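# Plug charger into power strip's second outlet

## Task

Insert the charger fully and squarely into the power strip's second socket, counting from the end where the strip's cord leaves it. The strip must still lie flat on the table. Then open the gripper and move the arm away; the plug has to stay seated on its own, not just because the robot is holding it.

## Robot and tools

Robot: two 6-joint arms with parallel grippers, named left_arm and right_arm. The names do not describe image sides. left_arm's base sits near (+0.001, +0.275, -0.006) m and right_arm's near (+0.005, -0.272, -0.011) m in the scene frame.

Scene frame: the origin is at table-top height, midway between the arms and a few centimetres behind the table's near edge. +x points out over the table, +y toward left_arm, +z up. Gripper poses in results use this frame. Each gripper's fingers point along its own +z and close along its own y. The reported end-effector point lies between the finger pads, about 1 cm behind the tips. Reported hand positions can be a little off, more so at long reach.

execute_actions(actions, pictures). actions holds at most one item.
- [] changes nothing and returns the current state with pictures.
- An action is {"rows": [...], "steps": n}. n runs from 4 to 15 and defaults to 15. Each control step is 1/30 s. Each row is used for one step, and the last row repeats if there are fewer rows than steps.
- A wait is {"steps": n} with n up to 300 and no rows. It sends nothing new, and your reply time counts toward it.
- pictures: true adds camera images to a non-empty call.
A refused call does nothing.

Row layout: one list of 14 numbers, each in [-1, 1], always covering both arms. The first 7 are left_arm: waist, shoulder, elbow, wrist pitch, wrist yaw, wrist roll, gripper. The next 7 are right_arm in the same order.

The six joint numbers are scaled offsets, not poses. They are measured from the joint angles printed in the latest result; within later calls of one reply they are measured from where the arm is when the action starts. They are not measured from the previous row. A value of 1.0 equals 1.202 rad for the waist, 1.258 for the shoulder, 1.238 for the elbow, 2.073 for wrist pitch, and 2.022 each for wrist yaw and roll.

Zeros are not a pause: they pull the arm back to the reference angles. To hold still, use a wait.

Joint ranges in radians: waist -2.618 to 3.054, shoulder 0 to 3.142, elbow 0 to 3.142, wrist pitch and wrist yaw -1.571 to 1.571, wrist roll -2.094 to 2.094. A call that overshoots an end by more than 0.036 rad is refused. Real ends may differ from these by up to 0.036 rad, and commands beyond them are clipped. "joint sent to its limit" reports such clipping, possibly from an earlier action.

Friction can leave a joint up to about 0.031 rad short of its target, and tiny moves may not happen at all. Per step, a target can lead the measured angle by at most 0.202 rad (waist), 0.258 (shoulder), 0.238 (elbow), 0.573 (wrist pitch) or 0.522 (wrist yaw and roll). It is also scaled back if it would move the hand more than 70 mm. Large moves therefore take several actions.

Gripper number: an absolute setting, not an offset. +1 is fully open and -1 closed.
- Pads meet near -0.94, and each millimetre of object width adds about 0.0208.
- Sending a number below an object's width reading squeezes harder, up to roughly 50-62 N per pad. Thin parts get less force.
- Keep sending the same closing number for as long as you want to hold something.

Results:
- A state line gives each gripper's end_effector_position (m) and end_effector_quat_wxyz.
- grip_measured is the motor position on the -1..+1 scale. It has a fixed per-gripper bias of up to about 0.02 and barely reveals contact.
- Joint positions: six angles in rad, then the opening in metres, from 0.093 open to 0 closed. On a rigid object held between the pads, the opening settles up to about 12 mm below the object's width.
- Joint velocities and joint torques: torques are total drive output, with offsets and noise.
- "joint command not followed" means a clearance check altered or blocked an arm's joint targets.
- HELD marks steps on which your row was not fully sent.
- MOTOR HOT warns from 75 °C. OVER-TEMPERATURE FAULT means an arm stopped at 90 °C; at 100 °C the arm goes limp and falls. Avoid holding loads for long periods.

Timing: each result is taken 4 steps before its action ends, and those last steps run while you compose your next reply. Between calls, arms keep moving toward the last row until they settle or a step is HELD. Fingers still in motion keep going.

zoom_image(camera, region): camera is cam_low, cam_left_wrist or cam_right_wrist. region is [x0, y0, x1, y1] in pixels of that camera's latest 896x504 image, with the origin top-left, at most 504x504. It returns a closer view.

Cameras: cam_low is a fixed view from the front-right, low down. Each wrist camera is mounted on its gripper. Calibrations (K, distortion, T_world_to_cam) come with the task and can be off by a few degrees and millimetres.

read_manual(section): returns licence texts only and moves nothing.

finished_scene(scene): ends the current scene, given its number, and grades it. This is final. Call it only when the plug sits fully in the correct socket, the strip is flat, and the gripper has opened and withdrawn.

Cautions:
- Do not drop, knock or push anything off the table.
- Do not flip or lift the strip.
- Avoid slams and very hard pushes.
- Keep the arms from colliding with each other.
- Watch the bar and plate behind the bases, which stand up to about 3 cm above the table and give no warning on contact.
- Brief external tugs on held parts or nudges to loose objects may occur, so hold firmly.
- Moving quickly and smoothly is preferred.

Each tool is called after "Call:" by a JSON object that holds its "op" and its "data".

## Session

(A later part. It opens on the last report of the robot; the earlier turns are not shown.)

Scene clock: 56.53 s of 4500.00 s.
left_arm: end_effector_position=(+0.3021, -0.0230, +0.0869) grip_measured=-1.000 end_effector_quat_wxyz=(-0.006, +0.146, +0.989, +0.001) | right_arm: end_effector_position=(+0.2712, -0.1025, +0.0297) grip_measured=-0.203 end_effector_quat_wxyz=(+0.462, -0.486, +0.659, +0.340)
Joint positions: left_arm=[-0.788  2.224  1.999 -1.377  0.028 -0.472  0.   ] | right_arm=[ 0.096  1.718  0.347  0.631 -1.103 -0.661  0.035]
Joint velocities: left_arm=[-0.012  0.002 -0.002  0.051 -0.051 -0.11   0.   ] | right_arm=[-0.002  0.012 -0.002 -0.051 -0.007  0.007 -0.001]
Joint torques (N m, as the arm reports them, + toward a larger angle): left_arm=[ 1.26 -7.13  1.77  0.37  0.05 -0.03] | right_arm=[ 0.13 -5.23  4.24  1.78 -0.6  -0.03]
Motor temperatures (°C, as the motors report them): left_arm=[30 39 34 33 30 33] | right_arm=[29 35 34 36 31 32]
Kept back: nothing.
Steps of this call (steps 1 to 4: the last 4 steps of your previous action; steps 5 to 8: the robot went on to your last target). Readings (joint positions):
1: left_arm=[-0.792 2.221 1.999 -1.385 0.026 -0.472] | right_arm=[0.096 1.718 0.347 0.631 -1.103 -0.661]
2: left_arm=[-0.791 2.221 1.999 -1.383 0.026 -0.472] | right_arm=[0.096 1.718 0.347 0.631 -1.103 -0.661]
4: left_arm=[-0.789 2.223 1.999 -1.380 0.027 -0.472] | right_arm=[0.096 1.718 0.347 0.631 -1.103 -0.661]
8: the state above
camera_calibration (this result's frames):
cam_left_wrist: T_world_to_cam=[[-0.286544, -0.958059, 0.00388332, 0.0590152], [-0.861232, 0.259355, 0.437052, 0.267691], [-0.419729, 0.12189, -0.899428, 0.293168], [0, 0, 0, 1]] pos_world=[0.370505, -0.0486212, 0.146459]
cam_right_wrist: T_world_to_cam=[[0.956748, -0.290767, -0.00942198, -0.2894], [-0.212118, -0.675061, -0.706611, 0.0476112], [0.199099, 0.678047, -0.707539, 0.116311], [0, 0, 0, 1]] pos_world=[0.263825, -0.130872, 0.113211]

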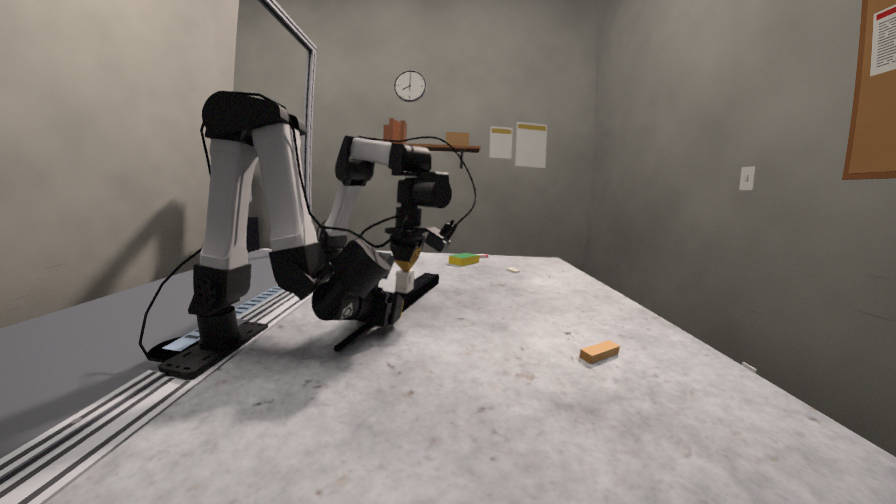

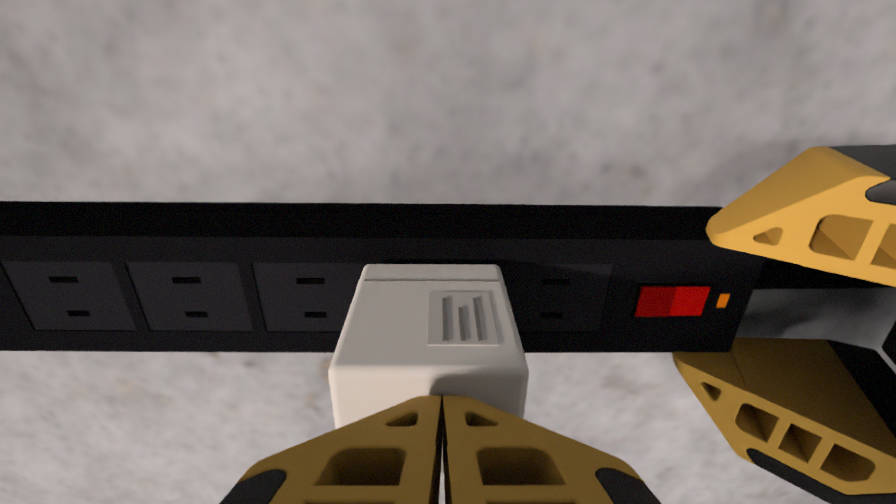

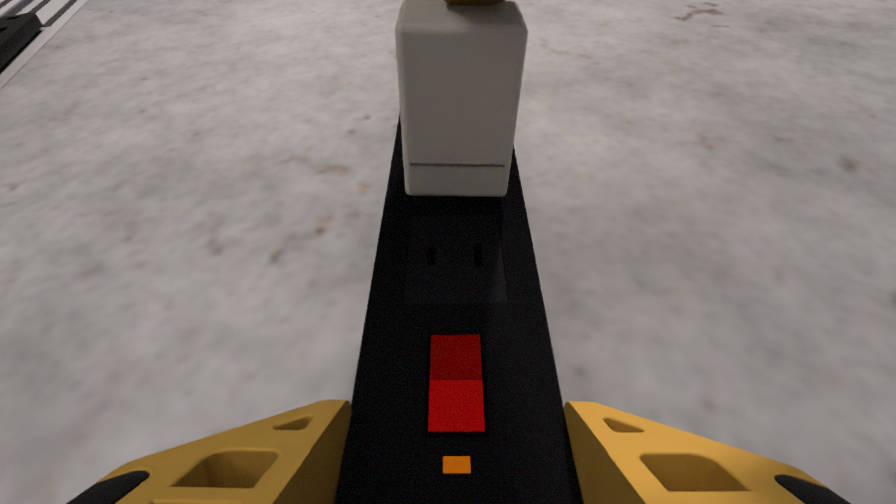

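Call:
{"op": "execute_actions", "data": {"actions": [{"rows": [
[0.010,0.055,-0.046,0.005,0,0,-1, 0,0,0,0,0,0,-0.3],
[0.008,0.058,-0.048,0.004,0,0,-1, 0,0,0,0,0,0,-0.3],
[0.006,0.061,-0.049,0.003,0,0,-1, 0,0,0,0,0,0,-0.3],
[0.004,0.064,-0.051,0.003,0,0,-1, 0,0,0,0,0,0,-0.3],
[0.004,0.067,-0.053,0.003,0,0,-1, 0,0,0,0,0,0,-0.3],
[0.004,0.070,-0.054,0.003,0,0,-1, 0,0,0,0,0,0,-0.3],
[0.004,0.073,-0.056,0.003,0,0,-1, 0,0,0,0,0,0,-0.3],
[0.004,0.076,-0.057,0.003,0,0,-1, 0,0,0,0,0,0,-0.3],
[0.004,0.079,-0.059,0.003,0,0,-1, 0,0,0,0,0,0,-0.3],
[0.004,0.082,-0.060,0.003,0,0,-1, 0,0,0,0,0,0,-0.3],
[0.004,0.085,-0.062,0.003,0,0,-1, 0,0,0,0,0,0,-0.3],
[0.004,0.088,-0.063,0.003,0,0,-1, 0,0,0,0,0,0,-0.3],
[0.004,0.091,-0.065,0.003,0,0,-1, 0,0,0,0,0,0,-0.3]
], "steps": 13}]}}

Call:
{"op": "execute_actions", "data": {"actions": [{"steps": 7}], "pictures": true}}

Scene clock: 57.43 s of 4500.00 s.
left_arm: end_effector_position=(+0.3018, -0.0232, +0.0845) grip_measured=-1.000 end_effector_quat_wxyz=(-0.009, +0.146, +0.989, +0.002) | right_arm: end_effector_position=(+0.2712, -0.1025, +0.0297) grip_measured=-0.203 end_effector_quat_wxyz=(+0.462, -0.486, +0.659, +0.340)
Joint positions: left_arm=[-0.788  2.229  1.999 -1.377  0.03  -0.472  0.   ] | right_arm=[ 0.096  1.718  0.347  0.631 -1.103 -0.661  0.035]
Joint velocities: left_arm=[-0.002  0.081  0.007  0.022 -0.022 -0.007  0.   ] | right_arm=[ 0.012  0.002 -0.007 -0.051  0.007  0.007  0.001]
Joint torques (N m, as the arm reports them, + toward a larger angle): left_arm=[ 0.52 -5.44  0.02  0.28  0.04 -0.04] | right_arm=[ 0.15 -5.24  4.24  1.78 -0.6  -0.02]
Motor temperatures (°C, as the motors report them): left_arm=[30 39 34 33 30 33] | right_arm=[29 35 34 36 31 32]
Steps of this call (steps 1 to 18: the robot went on to your last target; steps 19 to 27: the first 9 steps of this action). Readings (joint positions):
19: left_arm=[-0.788 2.224 1.999 -1.377 0.028 -0.472] | right_arm=[0.096 1.718 0.347 0.631 -1.103 -0.661]
20: left_arm=[-0.788 2.224 1.999 -1.377 0.028 -0.472] | right_arm=[0.096 1.718 0.347 0.631 -1.103 -0.661]
22: left_arm=[-0.788 2.225 1.999 -1.377 0.029 -0.472] | right_arm=[0.096 1.718 0.347 0.631 -1.103 -0.661]
26: left_arm=[-0.788 2.227 1.999 -1.377 0.030 -0.472] | right_arm=[0.096 1.718 0.347 0.631 -1.103 -0.661]
27: the state above

Scene clock: 57.67 s of 4500.00 s.
left_arm: end_effector_position=(+0.3006, -0.0225, +0.0815) grip_measured=-1.000 end_effector_quat_wxyz=(-0.014, +0.145, +0.989, +0.004) | right_arm: end_effector_position=(+0.2712, -0.1025, +0.0297) grip_measured=-0.203 end_effector_quat_wxyz=(+0.462, -0.486, +0.659, +0.340)
Joint positions: left_arm=[-0.788  2.234  1.995 -1.378  0.032 -0.472  0.   ] | right_arm=[ 0.096  1.718  0.347  0.631 -1.103 -0.661  0.035]
Joint velocities: left_arm=[-0.012  0.002  0.007 -0.066 -0.022 -0.007  0.   ] | right_arm=[-0.017 -0.022  0.002 -0.066  0.007 -0.022 -0.001]
Joint torques (N m, as the arm reports them, + toward a larger angle): left_arm=[ 0.55 -4.3  -0.05  0.3   0.03 -0.03] | right_arm=[ 0.16 -5.26  4.25  1.78 -0.6  -0.02]
Motor temperatures (°C, as the motors report them): left_arm=[30 39 34 33 30 33] | right_arm=[29 36 34 36 31 32]
Kept back: nothing.
Steps of this call (steps 1 to 4: the last 4 steps of your previous action; steps 5 to 7: the robot went on to your last target). Readings (joint positions):
1: left_arm=[-0.788 2.232 1.997 -1.376 0.031 -0.472] | right_arm=[0.096 1.718 0.347 0.631 -1.103 -0.661]
2: left_arm=[-0.788 2.234 1.995 -1.377 0.032 -0.472] | right_arm=[0.096 1.718 0.347 0.631 -1.103 -0.661]
4: left_arm=[-0.788 2.234 1.995 -1.378 0.032 -0.472] | right_arm=[0.096 1.718 0.347 0.631 -1.103 -0.661]
7: the state above
camera_calibration (this result's frames):
cam_left_wrist: T_world_to_cam=[[-0.286084, -0.958204, 0.000809833, 0.0592164], [-0.854928, 0.255631, 0.451388, 0.265481], [-0.432729, 0.128442, -0.892328, 0.291149], [0, 0, 0, 1]] pos_world=[0.369897, -0.0485195, 0.139917]
cam_right_wrist: T_world_to_cam=[[0.956748, -0.290767, -0.00942198, -0.2894], [-0.212118, -0.675061, -0.706611, 0.0476112], [0.199099, 0.678047, -0.707539, 0.116311], [0, 0, 0, 1]] pos_world=[0.263825, -0.130872, 0.113211]

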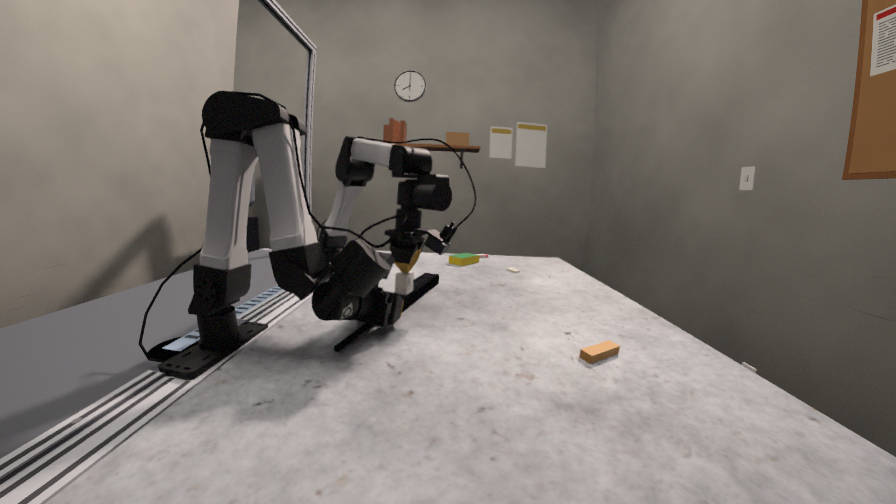

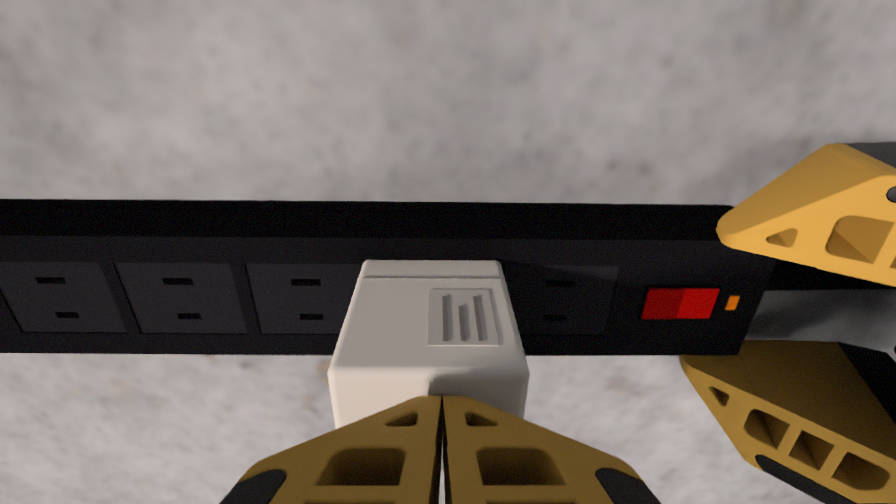

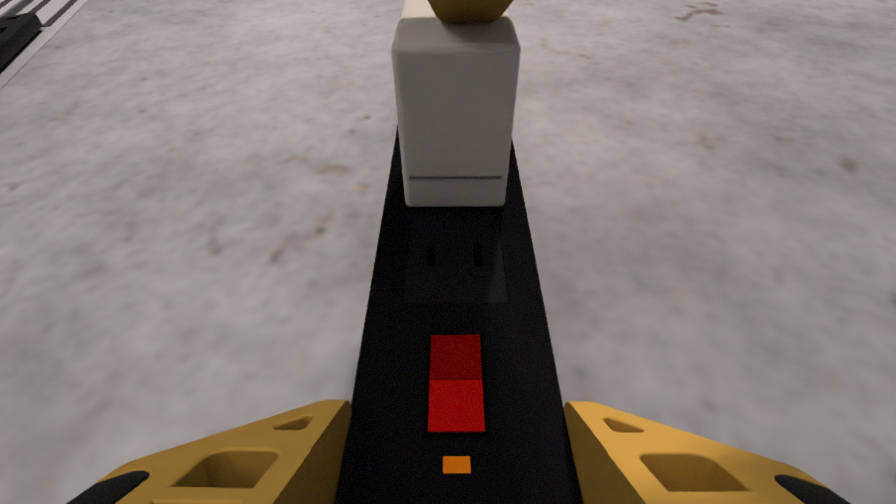

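Call:
{"op": "execute_actions", "data": {"actions": [{"rows": [
[0.004,0.086,-0.062,0.001,0,0,-1, 0,0,0,0,0,0,-0.3],
[0.004,0.089,-0.062,0.001,0,0,-1, 0,0,0,0,0,0,-0.3],
[0.004,0.092,-0.062,0.001,0,0,-1, 0,0,0,0,0,0,-0.3],
[0.004,0.095,-0.063,0.001,0,0,-1, 0,0,0,0,0,0,-0.3],
[0.004,0.098,-0.063,0.001,0,0,-1, 0,0,0,0,0,0,-0.3],
[0.004,0.101,-0.064,0.001,0,0,-1, 0,0,0,0,0,0,-0.3],
[0.004,0.104,-0.065,0.001,0,0,-1, 0,0,0,0,0,0,-0.3],
[0.004,0.107,-0.066,0.001,0,0,-1, 0,0,0,0,0,0,-0.3]
], "steps": 10}]}}

Call:
{"op": "execute_actions", "data": {"actions": [{"steps": 6}], "pictures": true}}

Call:
{"op": "zoom_image", "data": {"camera": "cam_right_wrist", "region": [385, 150, 525, 250]}}

Call:
{"op": "zoom_image", "data": {"camera": "cam_left_wrist", "region": [300, 220, 580, 380]}}

Scene clock: 58.27 s of 4500.00 s.
left_arm: end_effector_position=(+0.3005, -0.0224, +0.0811) grip_measured=-1.000 end_effector_quat_wxyz=(-0.014, +0.145, +0.989, +0.004) | right_arm: end_effector_position=(+0.2712, -0.1025, +0.0297) grip_measured=-0.203 end_effector_quat_wxyz=(+0.462, -0.486, +0.659, +0.340)
Joint positions: left_arm=[-0.788  2.235  1.995 -1.378  0.033 -0.472  0.   ] | right_arm=[ 0.096  1.718  0.347  0.631 -1.103 -0.661  0.035]
Joint velocities: left_arm=[-0.007 -0.002 -0.002 -0.051 -0.066 -0.022  0.   ] | right_arm=[-0.012 -0.007  0.012 -0.007 -0.022 -0.022  0.   ]
Joint torques (N m, as the arm reports them, + toward a larger angle): left_arm=[ 0.39 -2.54 -0.37  0.25  0.06 -0.04] | right_arm=[ 0.17 -5.24  4.28  1.78 -0.59 -0.03]
Motor temperatures (°C, as the motors report them): left_arm=[30 39 34 33 30 33] | right_arm=[29 36 34 36 31 32]
Steps of this call (steps 1 to 12: the robot went on to your last target; steps 13 to 18: the first 6 steps of this action). Readings (joint positions):
13: left_arm=[-0.788 2.234 1.995 -1.378 0.032 -0.472] | right_arm=[0.096 1.718 0.347 0.631 -1.103 -0.661]
14: left_arm=[-0.788 2.234 1.995 -1.378 0.032 -0.472] | right_arm=[0.096 1.718 0.347 0.631 -1.103 -0.661]
16: left_arm=[-0.788 2.235 1.995 -1.378 0.032 -0.472] | right_arm=[0.096 1.718 0.347 0.631 -1.103 -0.661]
18: the state above

Scene clock: 58.47 s of 4500.00 s.
left_arm: end_effector_position=(+0.3005, -0.0224, +0.0811) grip_measured=-1.000 end_effector_quat_wxyz=(-0.014, +0.145, +0.989, +0.004) | right_arm: end_effector_position=(+0.2712, -0.1025, +0.0297) grip_measured=-0.203 end_effector_quat_wxyz=(+0.462, -0.486, +0.659, +0.340)
Joint positions: left_arm=[-0.788  2.235  1.995 -1.378  0.033 -0.472  0.   ] | right_arm=[ 0.096  1.718  0.347  0.631 -1.103 -0.661  0.035]
Joint velocities: left_arm=[ 0.002 -0.007 -0.017 -0.007 -0.022  0.037  0.   ] | right_arm=[ 0.037 -0.027 -0.007 -0.007  0.007  0.007 -0.   ]
Joint torques (N m, as the arm reports them, + toward a larger angle): left_arm=[ 0.47 -2.33 -0.37  0.25  0.05 -0.03] | right_arm=[ 0.14 -5.23  4.28  1.78 -0.6  -0.03]
Motor temperatures (°C, as the motors report them): left_arm=[30 39 34 33 30 33] | right_arm=[29 36 34 36 31 32]
Kept back: nothing.
Steps of this call (steps 1 to 4: the last 4 steps of your previous action; steps 5 to 6: the robot went on to your last target). Readings (joint positions):
1: left_arm=[-0.788 2.235 1.995 -1.378 0.033 -0.472] | right_arm=[0.096 1.718 0.347 0.631 -1.103 -0.661]
2: left_arm=[-0.788 2.235 1.995 -1.378 0.033 -0.472] | right_arm=[0.096 1.718 0.347 0.631 -1.103 -0.661]
4: left_arm=[-0.788 2.235 1.995 -1.378 0.033 -0.472] | right_arm=[0.096 1.718 0.347 0.631 -1.103 -0.661]
6: the state above
camera_calibration (this result's frames):
cam_left_wrist: T_world_to_cam=[[-0.286039, -0.958218, 0.000451608, 0.0592403], [-0.854323, 0.255239, 0.452753, 0.265268], [-0.433952, 0.129119, -0.891636, 0.291006], [0, 0, 0, 1]] pos_world=[0.369852, -0.048516, 0.139343]
cam_right_wrist: T_world_to_cam=[[0.956748, -0.290767, -0.00942198, -0.2894], [-0.212118, -0.675061, -0.706611, 0.0476112], [0.199099, 0.678047, -0.707539, 0.116311], [0, 0, 0, 1]] pos_world=[0.263825, -0.130872, 0.113211]

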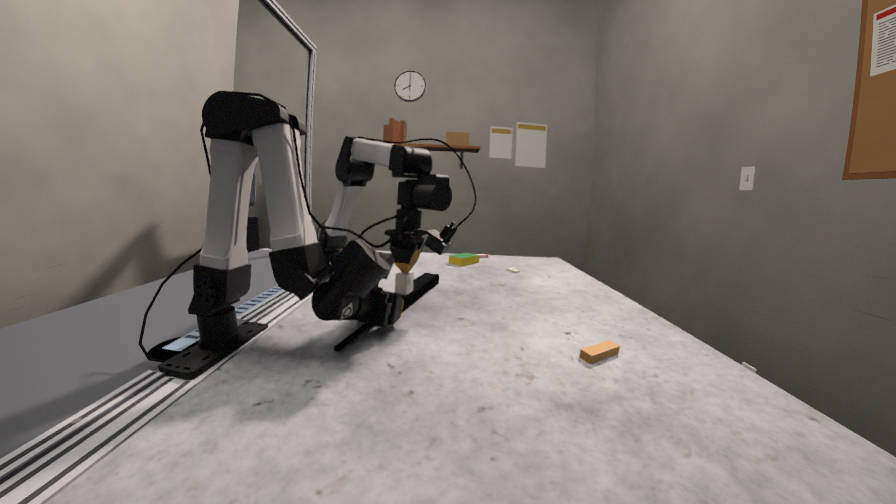

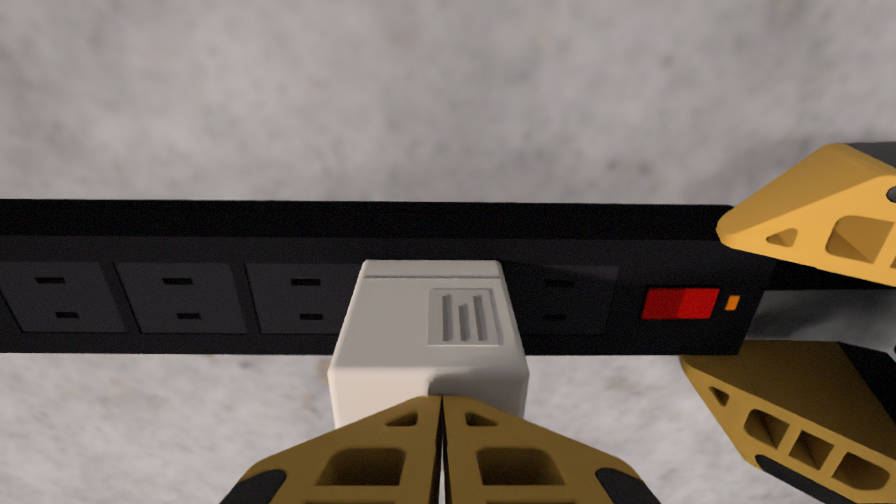

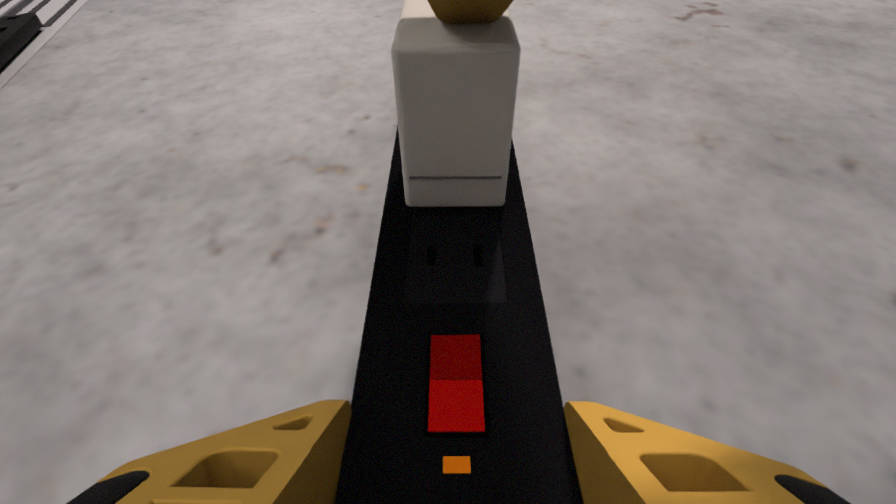

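Region (385, 150, 525, 250) of cam_right_wrist's 896x504 image, scaled by 3.600, with more detail than that image has; it fills the top 360 rows of this view, and the rest is white.

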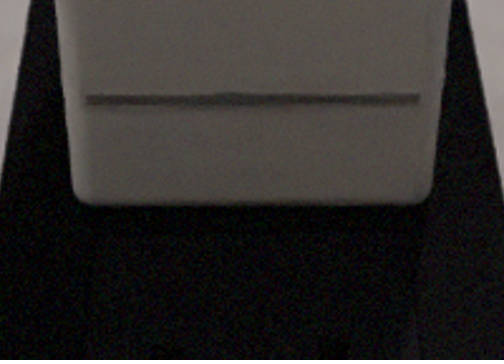

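Region (300, 220, 580, 380) of cam_left_wrist's 896x504 image, scaled by 1.800, with more detail than that image has; it fills the top 288 rows of this view, and the rest is white.

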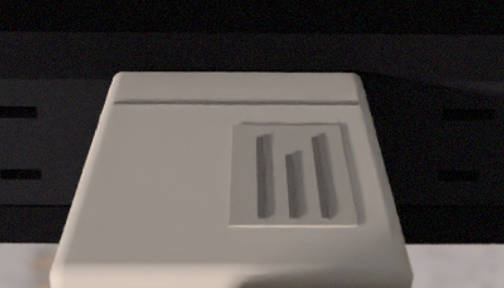

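Call:
{"op": "zoom_image", "data": {"camera": "cam_low", "region": [380, 255, 440, 305]}}

Region (380, 255, 440, 305) of cam_low's 896x504 image, scaled by 8.400, with more detail than that image has.

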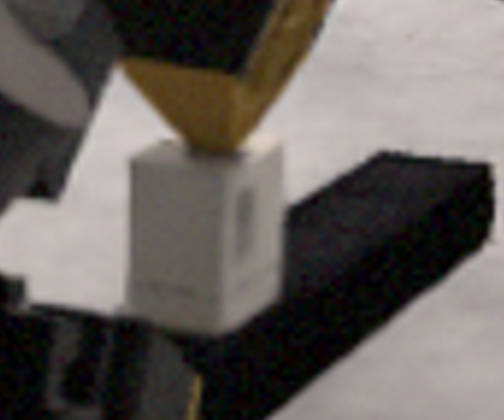

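Call:
{"op": "execute_actions", "data": {"actions": [{"rows": [
[0,0.085,-0.052,0,0,0,-1, 0,0,0,0,0,0,0.0],
[0,0.063,-0.038,0,0,0,-1, 0,0,0,0,0,0,0.3],
[0,0.041,-0.024,0,0,0,-1, 0,0,0,0,0,0,0.6],
[0,0.020,-0.010,0,0,0,-1, 0,0,0,0,0,0,0.9],
[0,0.0,0.004,0,0,0,-1, 0,-0.012,0.008,-0.005,0,0,1],
[0,-0.020,0.015,0,0,0,-1, 0,-0.030,0.016,-0.020,0,0,1],
[0,-0.045,0.022,0,0,0,-1, 0,-0.057,0.026,-0.042,0,0,1],
[0.01,-0.078,0.025,0,0,0,-1, 0,-0.090,0.038,-0.070,0,0,1],
[0.04,-0.115,0.025,0,0,0,-1, 0,-0.125,0.050,-0.098,0,0,1],
[0.09,-0.155,0.025,0,0,0,-1, -0.01,-0.158,0.061,-0.124,0,0,1],
[0.15,-0.195,0.025,0,0,0,-1, -0.04,-0.185,0.070,-0.145,0,0,1],
[0.22,-0.230,0.025,0,0,0,-1, -0.09,-0.203,0.076,-0.158,0,0,1],
[0.28,-0.257,0.025,0,0,0,-1, -0.15,-0.212,0.079,-0.165,0,0,1],
[0.33,-0.272,0.025,0,0,0,-1, -0.21,-0.214,0.080,-0.167,0,0,1],
[0.36,-0.278,0.025,0,0,0,-1, -0.25,-0.214,0.080,-0.167,0,0,1]
], "steps": 15}]}}

Call:
{"op": "execute_actions", "data": {"actions": [{"steps": 12}], "pictures": true}}

Scene clock: 60.13 s of 4500.00 s.
left_arm: end_effector_position=(+0.3074, -0.0164, +0.1146) grip_measured=-1.000 end_effector_quat_wxyz=(+0.018, +0.134, +0.991, -0.022) | right_arm: end_effector_position=(+0.2773, -0.1019, +0.0596) grip_measured=+1.000 end_effector_quat_wxyz=(+0.474, -0.490, +0.652, +0.332)
Joint positions: left_arm=[-0.763  2.153  1.995 -1.378  0.038 -0.472  0.   ] | right_arm=[ 0.092  1.576  0.388  0.481 -1.104 -0.66   0.093]
Joint velocities: left_arm=[ 0.545 -0.882 -0.017  0.022  0.037  0.037  0.   ] | right_arm=[-0.212 -1.228  0.437 -0.96  -0.022 -0.037  0.   ]
Joint torques (N m, as the arm reports them, + toward a larger angle): left_arm=[  4.59 -15.35   9.18   0.38  -0.07  -0.06] | right_arm=[-2.34 -6.09  6.67  1.83 -0.54 -0.03]
Motor temperatures (°C, as the motors report them): left_arm=[30 39 34 33 30 33] | right_arm=[29 36 34 36 31 32]
Steps of this call (steps 1 to 15: the robot went on to your last target; steps 16 to 39: nothing new was sent; steps 40 to 50: the first 11 steps of this action). Readings (joint positions):
40: left_arm=[-0.788 2.235 1.995 -1.378 0.033 -0.472] | right_arm=[0.096 1.718 0.347 0.631 -1.103 -0.660]
41: left_arm=[-0.788 2.235 1.995 -1.378 0.033 -0.472] | right_arm=[0.096 1.718 0.347 0.631 -1.103 -0.660]
43: left_arm=[-0.788 2.231 1.995 -1.378 0.033 -0.472] | right_arm=[0.096 1.718 0.347 0.631 -1.103 -0.660]
47: left_arm=[-0.788 2.217 1.995 -1.378 0.033 -0.472] | right_arm=[0.096 1.686 0.353 0.585 -1.103 -0.660]
50: the state above

Scene clock: 60.53 s of 4500.00 s.
left_arm: end_effector_position=(+0.3876, +0.1469, +0.2315) grip_measured=-1.000 end_effector_quat_wxyz=(+0.161, -0.080, +0.981, -0.072) | right_arm: end_effector_position=(+0.3165, -0.1871, +0.0918) grip_measured=+1.000 end_effector_quat_wxyz=(+0.525, -0.393, +0.711, +0.255)
Joint positions: left_arm=[-0.327  1.881  2.011 -1.375  0.023 -0.472  0.   ] | right_arm=[-0.201  1.458  0.444  0.316 -1.103 -0.66   0.093]
Joint velocities: left_arm=[ 0.066 -0.012 -0.017 -0.037 -0.037 -0.007  0.   ] | right_arm=[ 0.017 -0.017 -0.002 -0.095 -0.051 -0.051  0.   ]
Joint torques (N m, as the arm reports them, + toward a larger angle): left_arm=[-2.11 -9.38  8.81  1.    0.15 -0.01] | right_arm=[-0.19 -5.18  6.14  1.65 -0.57 -0.03]
Motor temperatures (°C, as the motors report them): left_arm=[30 39 34 33 30 33] | right_arm=[29 36 34 36 31 32]
Kept back: nothing.
Steps of this call (steps 1 to 4: the last 4 steps of your previous action; steps 5 to 12: the robot went on to your last target). Readings (joint positions):
1: left_arm=[-0.739 2.121 1.995 -1.378 0.040 -0.472] | right_arm=[0.074 1.536 0.403 0.449 -1.106 -0.660]
2: left_arm=[-0.710 2.087 1.995 -1.377 0.040 -0.472] | right_arm=[0.036 1.503 0.417 0.424 -1.109 -0.660]
4: left_arm=[-0.637 2.019 1.995 -1.376 0.040 -0.472] | right_arm=[-0.085 1.465 0.437 0.391 -1.112 -0.660]
8: left_arm=[-0.444 1.913 2.001 -1.375 0.041 -0.472] | right_arm=[-0.201 1.458 0.444 0.345 -1.103 -0.660]
12: the state above
camera_calibration (this result's frames):
cam_left_wrist: T_world_to_cam=[[0.133283, -0.97621, 0.171024, 0.0469467], [-0.985776, -0.112755, 0.124627, 0.409361], [-0.102379, -0.185202, -0.977353, 0.378549], [0, 0, 0, 1]] pos_world=[0.436036, 0.162096, 0.31093]
cam_right_wrist: T_world_to_cam=[[0.830022, -0.556261, 0.0404601, -0.370871], [-0.360453, -0.590375, -0.722171, 0.108183], [0.425603, 0.584834, -0.69053, 0.117933], [0, 0, 0, 1]] pos_world=[0.296633, -0.211404, 0.174568]

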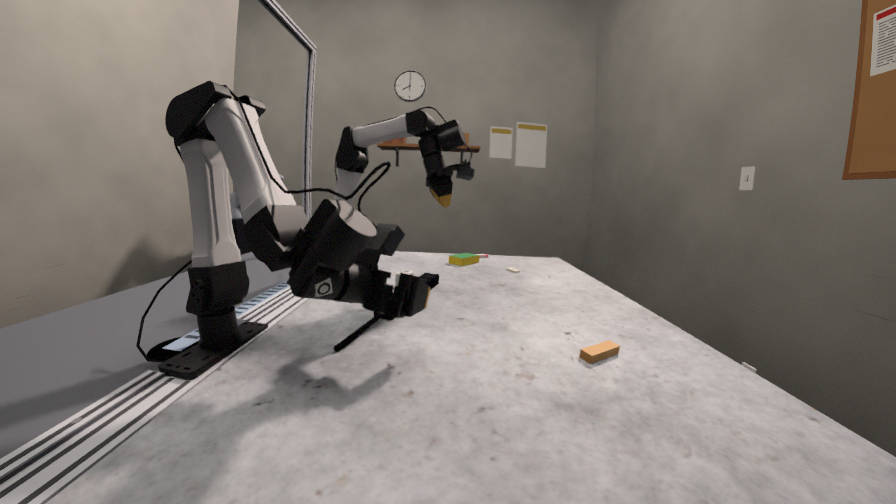

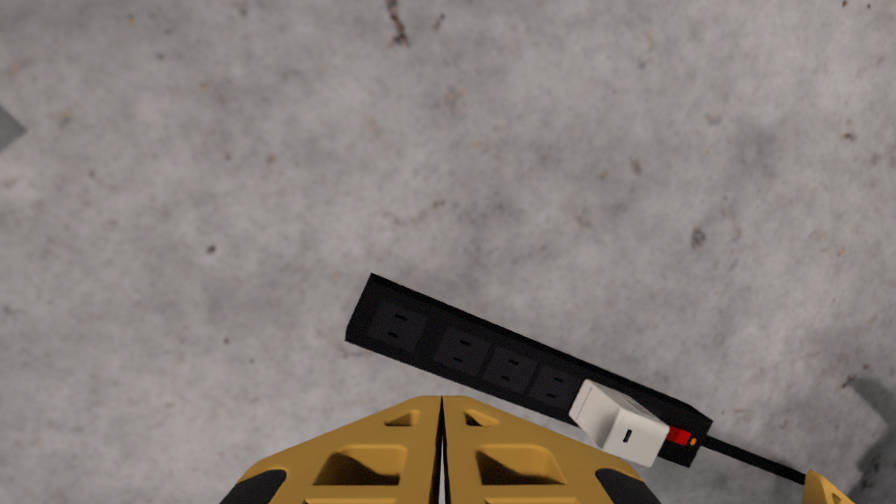

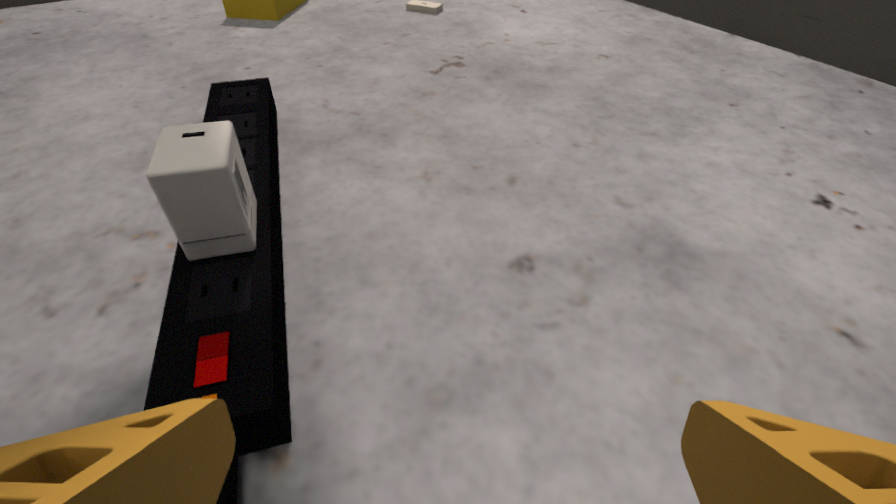

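The charger is seated in outlet 2, the strip is flat and both arms are clear.

Call:
{"op": "finished_scene", "data": {"scene": 1}}

The scene is finished: the task was done.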